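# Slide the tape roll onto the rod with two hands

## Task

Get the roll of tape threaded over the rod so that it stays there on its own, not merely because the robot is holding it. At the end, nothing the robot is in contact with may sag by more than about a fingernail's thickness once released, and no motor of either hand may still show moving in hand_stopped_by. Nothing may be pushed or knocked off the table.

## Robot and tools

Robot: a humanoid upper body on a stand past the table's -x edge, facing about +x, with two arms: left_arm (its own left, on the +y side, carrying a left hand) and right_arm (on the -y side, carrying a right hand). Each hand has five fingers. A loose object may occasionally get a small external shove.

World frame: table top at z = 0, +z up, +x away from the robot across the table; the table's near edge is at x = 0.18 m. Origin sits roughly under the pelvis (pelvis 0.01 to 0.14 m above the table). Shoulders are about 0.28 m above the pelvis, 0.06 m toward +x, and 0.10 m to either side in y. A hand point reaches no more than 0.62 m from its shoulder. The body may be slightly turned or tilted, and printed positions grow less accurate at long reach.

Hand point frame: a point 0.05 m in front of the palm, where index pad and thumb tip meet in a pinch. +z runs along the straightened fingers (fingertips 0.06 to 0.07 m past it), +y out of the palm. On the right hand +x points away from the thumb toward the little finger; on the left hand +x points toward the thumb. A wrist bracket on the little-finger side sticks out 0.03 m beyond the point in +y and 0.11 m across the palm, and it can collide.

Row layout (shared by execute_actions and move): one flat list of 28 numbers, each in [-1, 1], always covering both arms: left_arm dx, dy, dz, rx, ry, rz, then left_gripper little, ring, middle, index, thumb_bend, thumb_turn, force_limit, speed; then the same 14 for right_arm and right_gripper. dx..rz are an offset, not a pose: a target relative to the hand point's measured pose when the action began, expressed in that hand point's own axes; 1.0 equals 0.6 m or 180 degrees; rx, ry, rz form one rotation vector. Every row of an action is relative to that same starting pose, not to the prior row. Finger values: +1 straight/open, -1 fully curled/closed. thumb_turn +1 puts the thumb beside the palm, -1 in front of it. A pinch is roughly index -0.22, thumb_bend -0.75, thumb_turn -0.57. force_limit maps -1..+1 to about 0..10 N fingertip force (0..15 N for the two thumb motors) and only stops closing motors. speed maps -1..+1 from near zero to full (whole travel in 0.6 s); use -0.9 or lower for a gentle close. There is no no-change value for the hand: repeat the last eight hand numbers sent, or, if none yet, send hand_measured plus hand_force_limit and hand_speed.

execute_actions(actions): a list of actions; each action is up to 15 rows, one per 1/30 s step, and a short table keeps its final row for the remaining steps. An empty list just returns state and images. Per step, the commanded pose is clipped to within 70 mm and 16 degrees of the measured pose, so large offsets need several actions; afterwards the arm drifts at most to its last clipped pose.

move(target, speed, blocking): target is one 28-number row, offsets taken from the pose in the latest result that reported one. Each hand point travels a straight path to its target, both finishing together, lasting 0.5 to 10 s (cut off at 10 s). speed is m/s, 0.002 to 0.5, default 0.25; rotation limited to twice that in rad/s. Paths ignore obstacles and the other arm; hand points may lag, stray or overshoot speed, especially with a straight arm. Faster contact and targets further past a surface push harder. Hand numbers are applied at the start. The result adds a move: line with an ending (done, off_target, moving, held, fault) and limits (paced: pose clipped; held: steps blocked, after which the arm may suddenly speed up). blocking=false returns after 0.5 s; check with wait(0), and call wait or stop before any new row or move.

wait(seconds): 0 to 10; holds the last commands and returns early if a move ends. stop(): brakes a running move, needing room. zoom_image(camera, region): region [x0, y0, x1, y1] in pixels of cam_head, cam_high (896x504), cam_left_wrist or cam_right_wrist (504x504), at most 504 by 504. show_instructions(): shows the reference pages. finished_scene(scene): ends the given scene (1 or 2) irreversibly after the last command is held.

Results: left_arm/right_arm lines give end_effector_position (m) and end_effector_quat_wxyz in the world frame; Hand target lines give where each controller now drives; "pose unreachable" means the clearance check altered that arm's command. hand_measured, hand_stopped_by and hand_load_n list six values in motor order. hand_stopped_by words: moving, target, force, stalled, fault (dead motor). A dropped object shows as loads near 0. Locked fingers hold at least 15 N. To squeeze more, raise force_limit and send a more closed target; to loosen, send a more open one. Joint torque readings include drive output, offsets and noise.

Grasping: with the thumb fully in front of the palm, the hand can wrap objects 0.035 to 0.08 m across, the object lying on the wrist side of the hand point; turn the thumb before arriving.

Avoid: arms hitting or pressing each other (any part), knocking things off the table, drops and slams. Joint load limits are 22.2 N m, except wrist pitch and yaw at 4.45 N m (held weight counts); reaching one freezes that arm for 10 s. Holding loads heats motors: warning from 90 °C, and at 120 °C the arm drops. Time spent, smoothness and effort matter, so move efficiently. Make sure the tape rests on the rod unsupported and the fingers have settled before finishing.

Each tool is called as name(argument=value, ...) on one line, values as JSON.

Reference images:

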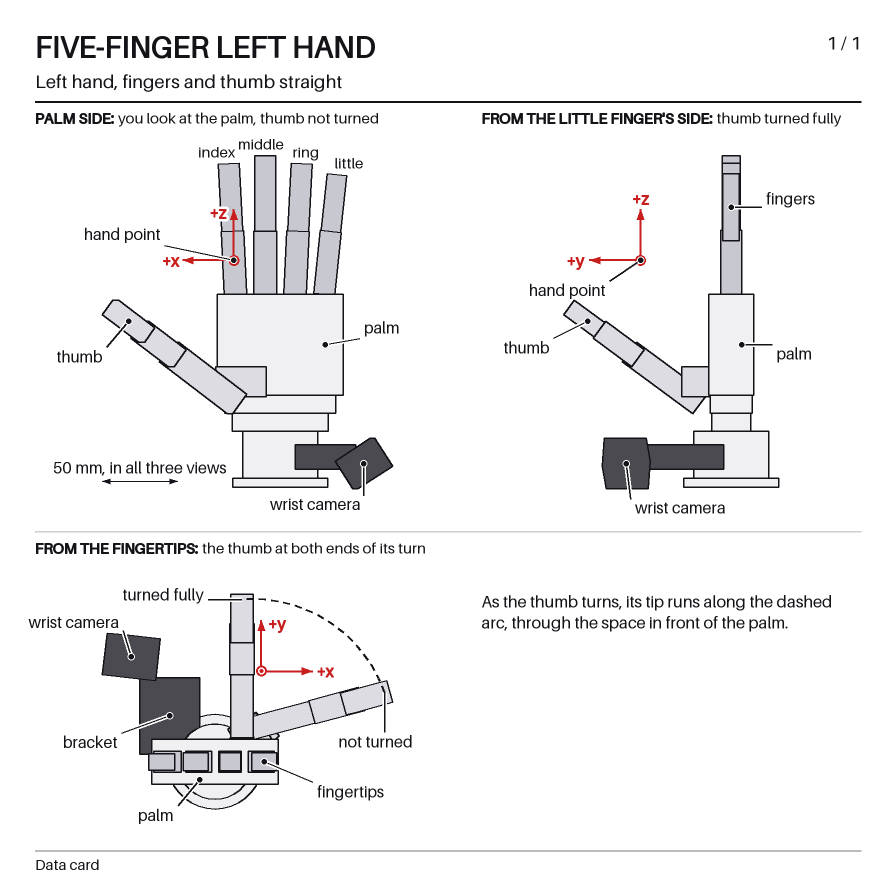

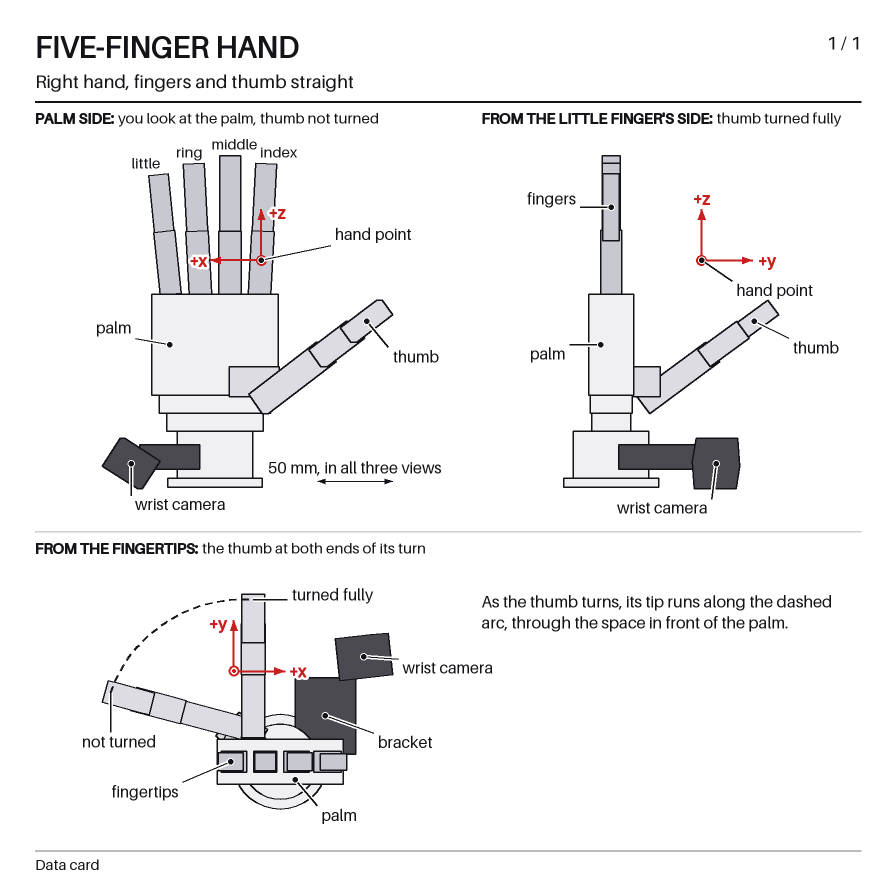

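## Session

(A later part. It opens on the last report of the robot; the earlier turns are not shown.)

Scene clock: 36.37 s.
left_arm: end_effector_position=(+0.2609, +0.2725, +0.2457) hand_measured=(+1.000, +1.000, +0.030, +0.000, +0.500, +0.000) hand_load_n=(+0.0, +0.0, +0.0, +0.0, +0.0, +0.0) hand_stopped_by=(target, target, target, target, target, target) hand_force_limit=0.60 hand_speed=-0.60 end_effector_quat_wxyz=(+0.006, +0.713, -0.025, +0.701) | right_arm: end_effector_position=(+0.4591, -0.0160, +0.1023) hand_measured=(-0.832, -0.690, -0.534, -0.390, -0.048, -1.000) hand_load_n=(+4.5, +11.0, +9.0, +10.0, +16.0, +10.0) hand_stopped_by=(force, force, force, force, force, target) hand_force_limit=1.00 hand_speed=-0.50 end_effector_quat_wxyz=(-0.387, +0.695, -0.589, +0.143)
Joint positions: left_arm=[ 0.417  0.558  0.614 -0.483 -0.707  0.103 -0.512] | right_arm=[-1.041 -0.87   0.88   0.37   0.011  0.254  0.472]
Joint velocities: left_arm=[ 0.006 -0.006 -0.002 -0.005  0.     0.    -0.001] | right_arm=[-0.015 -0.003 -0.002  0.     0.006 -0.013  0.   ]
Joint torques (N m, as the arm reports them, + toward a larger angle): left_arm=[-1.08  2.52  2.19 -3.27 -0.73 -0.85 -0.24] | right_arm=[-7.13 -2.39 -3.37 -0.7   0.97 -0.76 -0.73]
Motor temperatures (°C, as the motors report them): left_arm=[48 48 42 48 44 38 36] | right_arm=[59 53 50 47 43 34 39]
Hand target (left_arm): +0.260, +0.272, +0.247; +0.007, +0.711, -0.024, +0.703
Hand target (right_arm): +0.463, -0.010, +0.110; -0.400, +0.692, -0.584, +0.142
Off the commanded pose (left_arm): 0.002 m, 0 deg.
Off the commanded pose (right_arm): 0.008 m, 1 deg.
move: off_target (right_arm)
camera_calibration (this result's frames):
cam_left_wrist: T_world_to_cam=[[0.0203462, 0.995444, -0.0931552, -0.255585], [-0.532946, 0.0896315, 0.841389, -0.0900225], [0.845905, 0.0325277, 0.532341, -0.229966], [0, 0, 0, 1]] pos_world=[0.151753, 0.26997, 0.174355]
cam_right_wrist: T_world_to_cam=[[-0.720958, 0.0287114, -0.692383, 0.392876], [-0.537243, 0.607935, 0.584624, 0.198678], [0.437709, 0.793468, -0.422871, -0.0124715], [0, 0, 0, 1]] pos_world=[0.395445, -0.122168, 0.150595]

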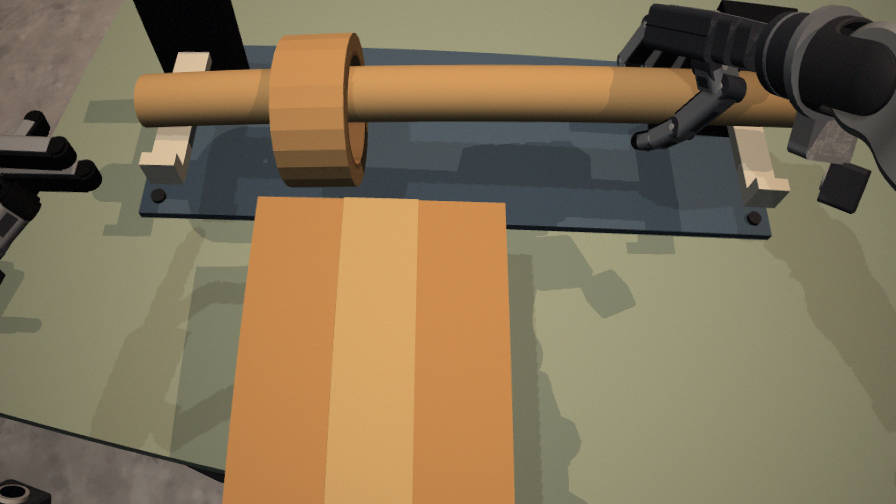

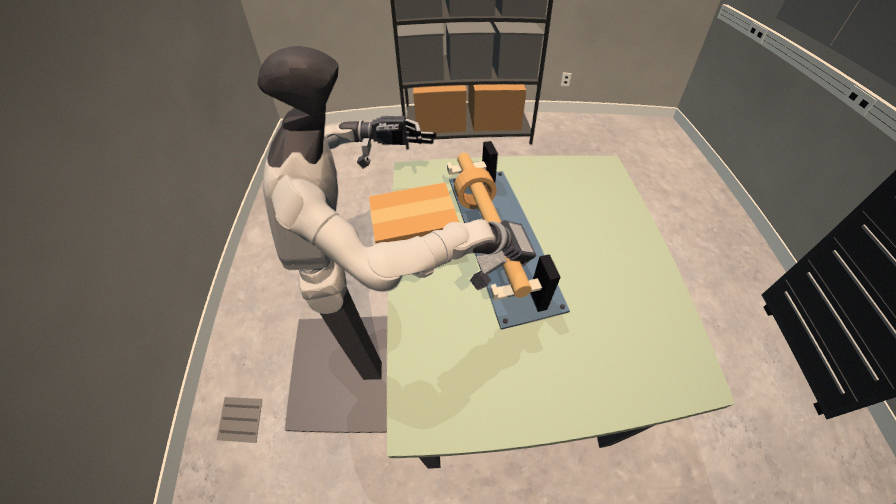

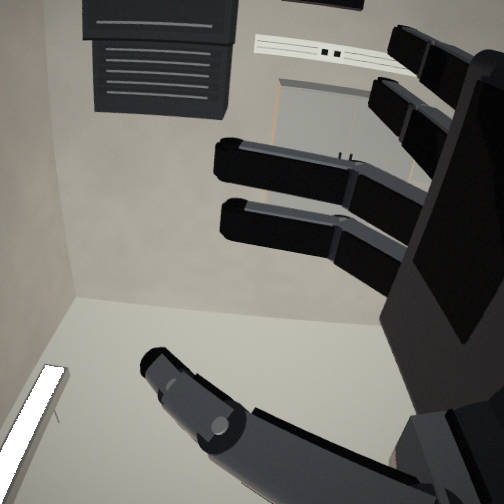

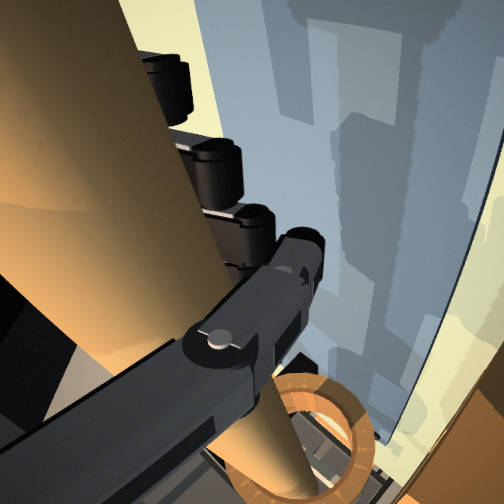

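move(target=[0,0,0,0,0,0,1,1,0.03,0,0.5,0,0.6,-0.6,-0.012,0.03,0.038,0,-0.012,0.012,-0.95,-0.95,-0.95,-1,-0.7,-1,1,-0.5], speed=0.03)

move(target=[0,0,0,0,0,0,1,1,0.03,0,0.5,0,0.6,-0.6,0,0,0,0,0,0,0.5,0.5,0.5,0.5,1,-1,1,-0.5])

move(target=[0,0,0,0,0,0,1,1,0.03,0,0.5,0,0.6,-0.6,-0.045,-0.11,-0.13,0,0,0,0.5,0.5,0.5,0.5,1,-1,1,-0.5], speed=0.08)

Scene clock: 38.07 s.
left_arm: end_effector_position=(+0.2609, +0.2725, +0.2457) hand_measured=(+1.000, +1.000, +0.030, +0.000, +0.500, +0.000) hand_load_n=(+0.0, +0.0, +0.0, +0.0, +0.0, +0.0) hand_stopped_by=(target, target, target, target, target, target) hand_force_limit=0.60 hand_speed=-0.60 end_effector_quat_wxyz=(+0.006, +0.713, -0.025, +0.701) | right_arm: end_effector_position=(+0.4602, -0.0007, +0.0782) hand_measured=(-0.832, -0.690, -0.534, -0.390, -0.048, -1.000) hand_load_n=(+3.5, +8.5, +9.0, +6.5, +14.5, +8.5) hand_stopped_by=(force, force, force, force, force, target) hand_force_limit=1.00 hand_speed=-0.50 end_effector_quat_wxyz=(-0.402, +0.685, -0.595, +0.122)
Joint positions: left_arm=[ 0.417  0.558  0.614 -0.483 -0.707  0.103 -0.512] | right_arm=[-1.028 -0.752  0.891  0.548  0.009  0.142  0.406]
Joint velocities: left_arm=[-0.002  0.003 -0.006  0.     0.     0.     0.   ] | right_arm=[-0.014  0.018 -0.005  0.     0.009 -0.002  0.   ]
Joint torques (N m, as the arm reports them, + toward a larger angle): left_arm=[-1.25  2.77  1.98 -3.04 -0.48 -0.78 -0.1 ] | right_arm=[-6.6  -2.39 -2.17 -0.6   0.76 -0.75 -0.56]
Motor temperatures (°C, as the motors report them): left_arm=[48 48 42 48 44 38 36] | right_arm=[60 53 50 47 43 34 39]
Hand target (left_arm): +0.261, +0.272, +0.246; +0.006, +0.713, -0.025, +0.701
Hand target (right_arm): +0.460, -0.001, +0.077; -0.401, +0.687, -0.593, +0.124
Off the commanded pose (left_arm): 0.000 m, 0 deg.
Off the commanded pose (right_arm): 0.002 m, 0 deg.
move: done
camera_calibration (this result's frames):
cam_left_wrist: T_world_to_cam=[[0.0203509, 0.995442, -0.0931763, -0.255578], [-0.532996, 0.0896499, 0.841355, -0.0900235], [0.845873, 0.0325403, 0.532391, -0.229971], [0, 0, 0, 1]] pos_world=[0.151745, 0.269967, 0.174362]
cam_right_wrist: T_world_to_cam=[[-0.729995, 0.066847, -0.680176, 0.379744], [-0.528767, 0.575311, 0.624037, 0.197016], [0.433028, 0.815198, -0.384628, -0.0360969], [0, 0, 0, 1]] pos_world=[0.397018, -0.109304, 0.121464]

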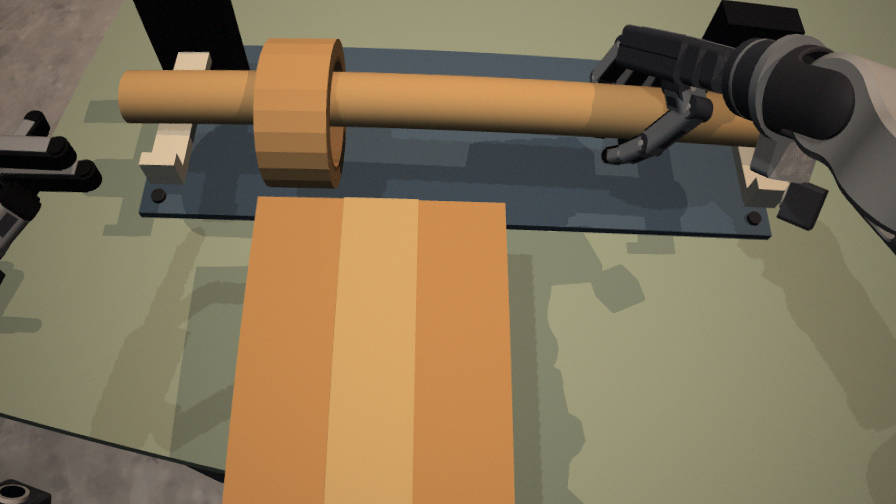

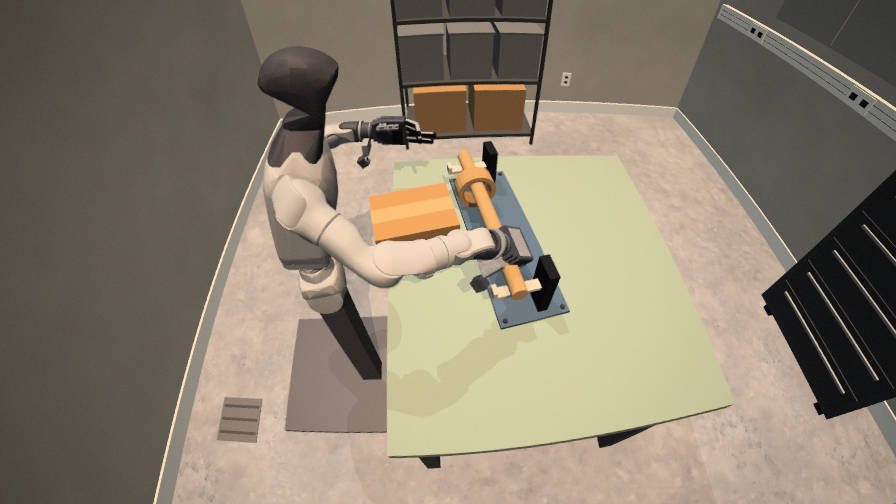

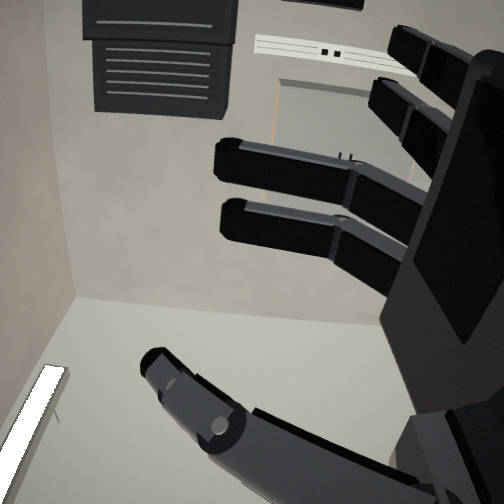

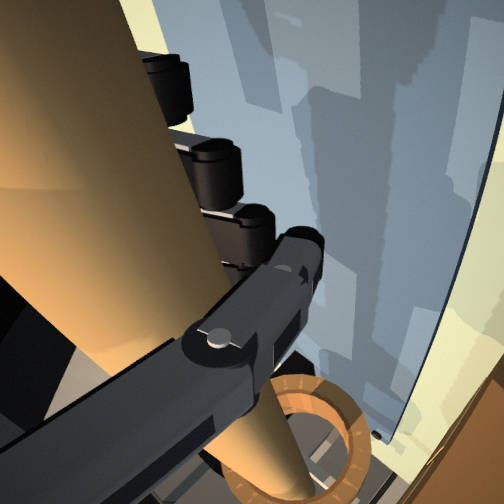

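Scene clock: 40.37 s.
left_arm: end_effector_position=(+0.2609, +0.2725, +0.2457) hand_measured=(+1.000, +1.000, +0.030, +0.000, +0.500, +0.000) hand_load_n=(+0.0, +0.0, +0.0, +0.0, +0.0, +0.0) hand_stopped_by=(target, target, target, target, target, target) hand_force_limit=0.60 hand_speed=-0.60 end_effector_quat_wxyz=(+0.006, +0.713, -0.025, +0.701) | right_arm: end_effector_position=(+0.4609, +0.0002, +0.0796) hand_measured=(+0.500, +0.500, +0.500, +0.500, +1.000, -1.000) hand_load_n=(+0.0, +0.0, +0.0, +0.0, +0.0, +0.0) hand_stopped_by=(target, target, target, target, target, target) hand_force_limit=1.00 hand_speed=-0.50 end_effector_quat_wxyz=(-0.404, +0.684, -0.595, +0.122)
Joint positions: left_arm=[ 0.417  0.558  0.614 -0.483 -0.707  0.103 -0.512] | right_arm=[-1.03  -0.753  0.889  0.548  0.011  0.141  0.405]
Joint velocities: left_arm=[ 0.    -0.015 -0.009  0.002  0.014  0.     0.   ] | right_arm=[ 0.005  0.005  0.003 -0.002 -0.002  0.     0.   ]
Joint torques (N m, as the arm reports them, + toward a larger angle): left_arm=[-1.22  2.77  1.98 -3.05 -0.49 -0.78 -0.1 ] | right_arm=[-5.34 -2.41 -1.37 -0.27  0.51 -0.32 -0.28]
Motor temperatures (°C, as the motors report them): left_arm=[48 48 42 48 44 38 36] | right_arm=[60 53 49 47 43 34 39]
Hand target (left_arm): +0.261, +0.272, +0.246; +0.006, +0.713, -0.025, +0.701
Hand target (right_arm): +0.460, -0.001, +0.078; -0.402, +0.685, -0.595, +0.122
Off the commanded pose (left_arm): 0.000 m, 0 deg.
Off the commanded pose (right_arm): 0.002 m, 0 deg.
move: done
camera_calibration (this result's frames):
cam_left_wrist: T_world_to_cam=[[0.0203507, 0.995442, -0.0931763, -0.255578], [-0.532996, 0.0896498, 0.841355, -0.0900235], [0.845873, 0.0325405, 0.532391, -0.229971], [0, 0, 0, 1]] pos_world=[0.151745, 0.269967, 0.174362]
cam_right_wrist: T_world_to_cam=[[-0.728349, 0.0696539, -0.681657, 0.3805], [-0.530389, 0.572525, 0.625222, 0.196605], [0.433815, 0.816923, -0.380055, -0.0373104], [0, 0, 0, 1]] pos_world=[0.397599, -0.108585, 0.122268]

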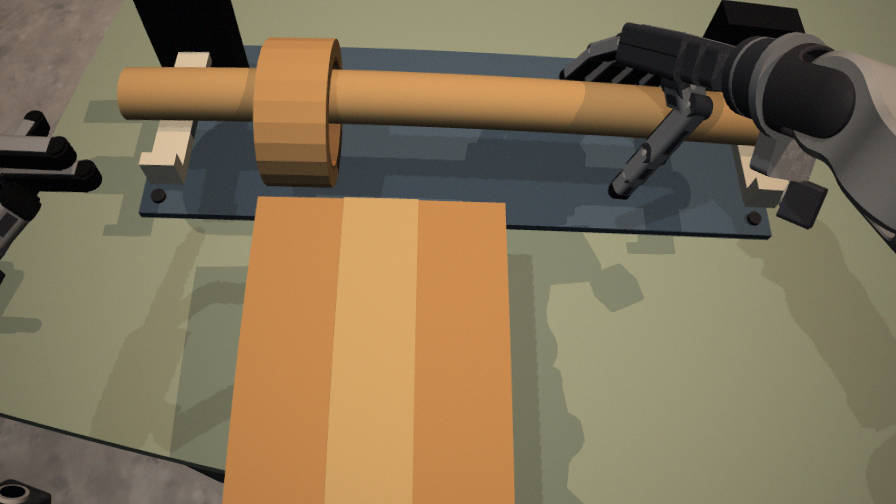

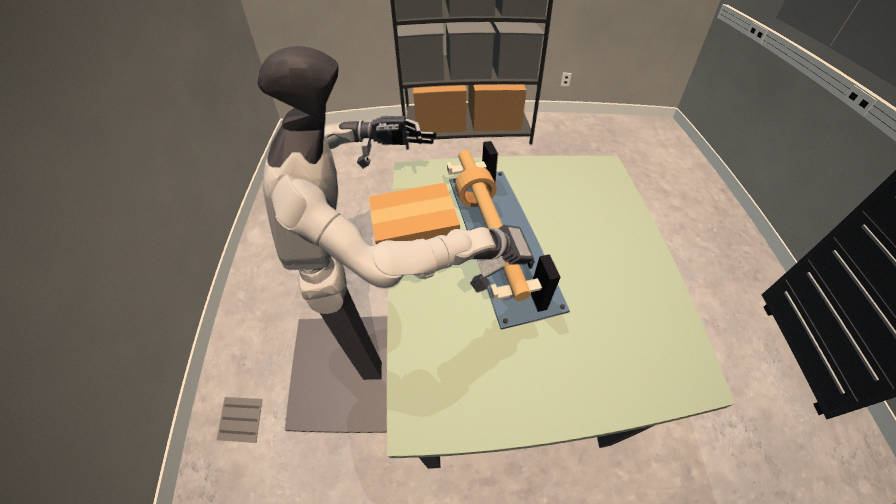

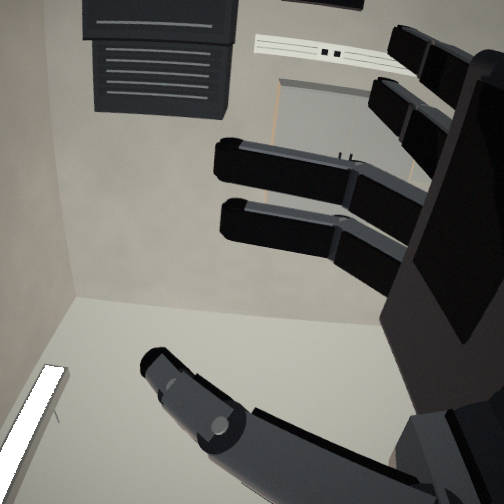

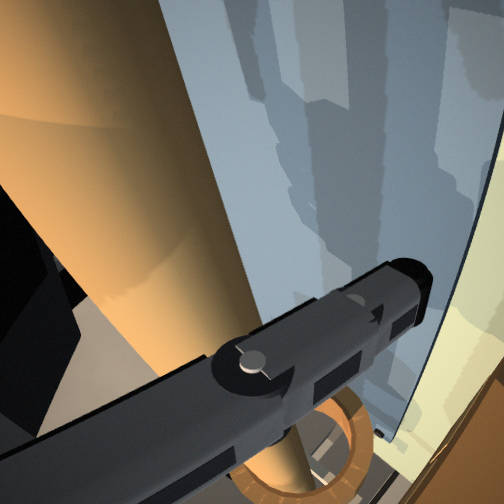

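Scene clock: 42.03 s.
left_arm: end_effector_position=(+0.2609, +0.2725, +0.2457) hand_measured=(+1.000, +1.000, +0.030, +0.000, +0.500, +0.000) hand_load_n=(+0.0, +0.0, +0.0, +0.0, +0.0, +0.0) hand_stopped_by=(target, target, target, target, target, target) hand_force_limit=0.60 hand_speed=-0.60 end_effector_quat_wxyz=(+0.006, +0.713, -0.025, +0.701) | right_arm: end_effector_position=(+0.4499, -0.0102, +0.1820) hand_measured=(+0.500, +0.500, +0.500, +0.500, +1.000, -1.000) hand_load_n=(+0.0, +0.0, +0.0, +0.0, +0.0, +0.0) hand_stopped_by=(target, target, target, target, target, target) hand_force_limit=1.00 hand_speed=-0.50 end_effector_quat_wxyz=(-0.402, +0.685, -0.596, +0.121)
Joint positions: left_arm=[ 0.417  0.558  0.614 -0.483 -0.707  0.103 -0.512] | right_arm=[-1.125 -1.042  0.762  0.106  0.124  0.439  0.655]
Joint velocities: left_arm=[-0.002 -0.014  0.    -0.003  0.     0.     0.   ] | right_arm=[ 0.002  0.002 -0.021  0.002  0.008  0.001  0.002]
Joint torques (N m, as the arm reports them, + toward a larger angle): left_arm=[-1.23  2.77  1.97 -3.05 -0.48 -0.78 -0.1 ] | right_arm=[-5.01 -2.5  -2.19 -0.08  0.49 -0.28 -0.25]
Motor temperatures (°C, as the motors report them): left_arm=[48 48 42 48 44 38 36] | right_arm=[60 53 49 48 43 34 39]
Hand target (left_arm): +0.261, +0.272, +0.246; +0.006, +0.713, -0.025, +0.701
Hand target (right_arm): +0.449, -0.010, +0.182; -0.401, +0.685, -0.597, +0.118
Off the commanded pose (left_arm): 0.000 m, 0 deg.
Off the commanded pose (right_arm): 0.003 m, 0 deg.
move: done
camera_calibration (this result's frames):
cam_left_wrist: T_world_to_cam=[[0.0203506, 0.995442, -0.0931762, -0.255578], [-0.532996, 0.0896497, 0.841355, -0.0900234], [0.845873, 0.0325405, 0.532391, -0.229971], [0, 0, 0, 1]] pos_world=[0.151745, 0.269967, 0.174363]
cam_right_wrist: T_world_to_cam=[[-0.731733, 0.0679847, -0.678193, 0.443951], [-0.527206, 0.574192, 0.626385, 0.131128], [0.431997, 0.815893, -0.384313, 0.0164869], [0, 0, 0, 1]] pos_world=[0.386863, -0.118926, 0.225284]

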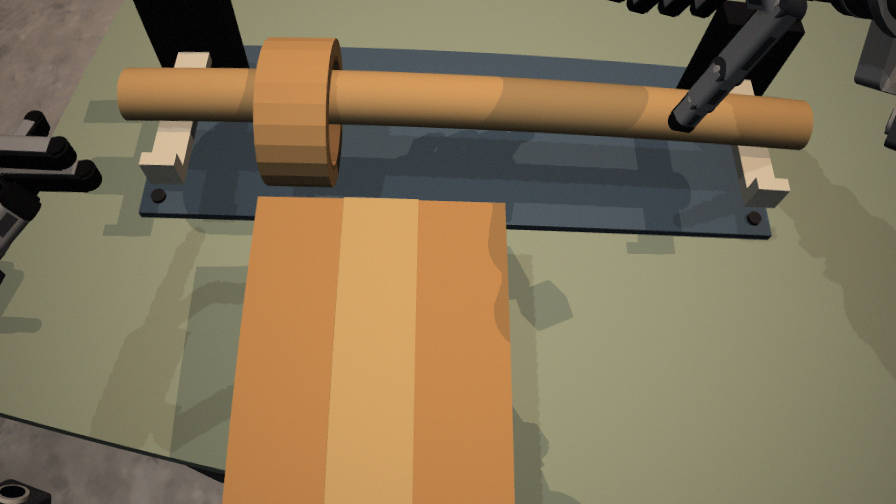

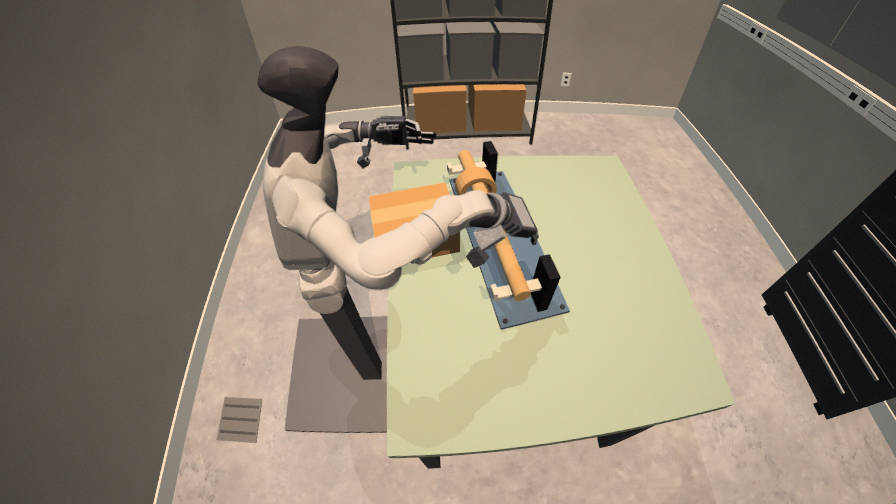

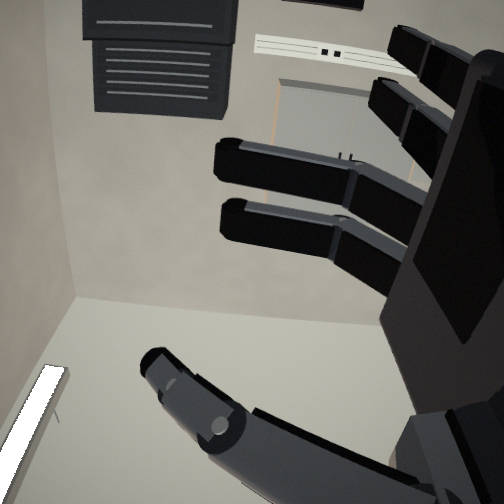

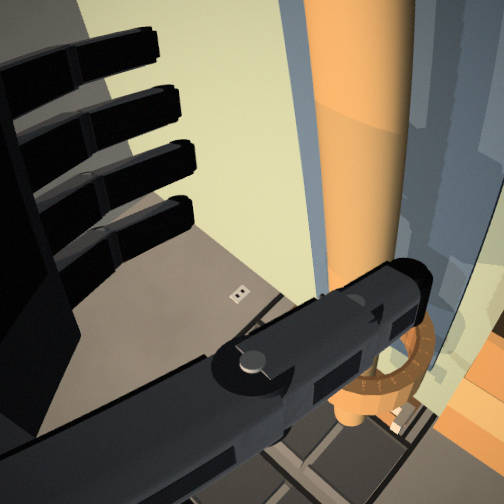

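finished_scene(scene=1)

The scene is finished: the task was done.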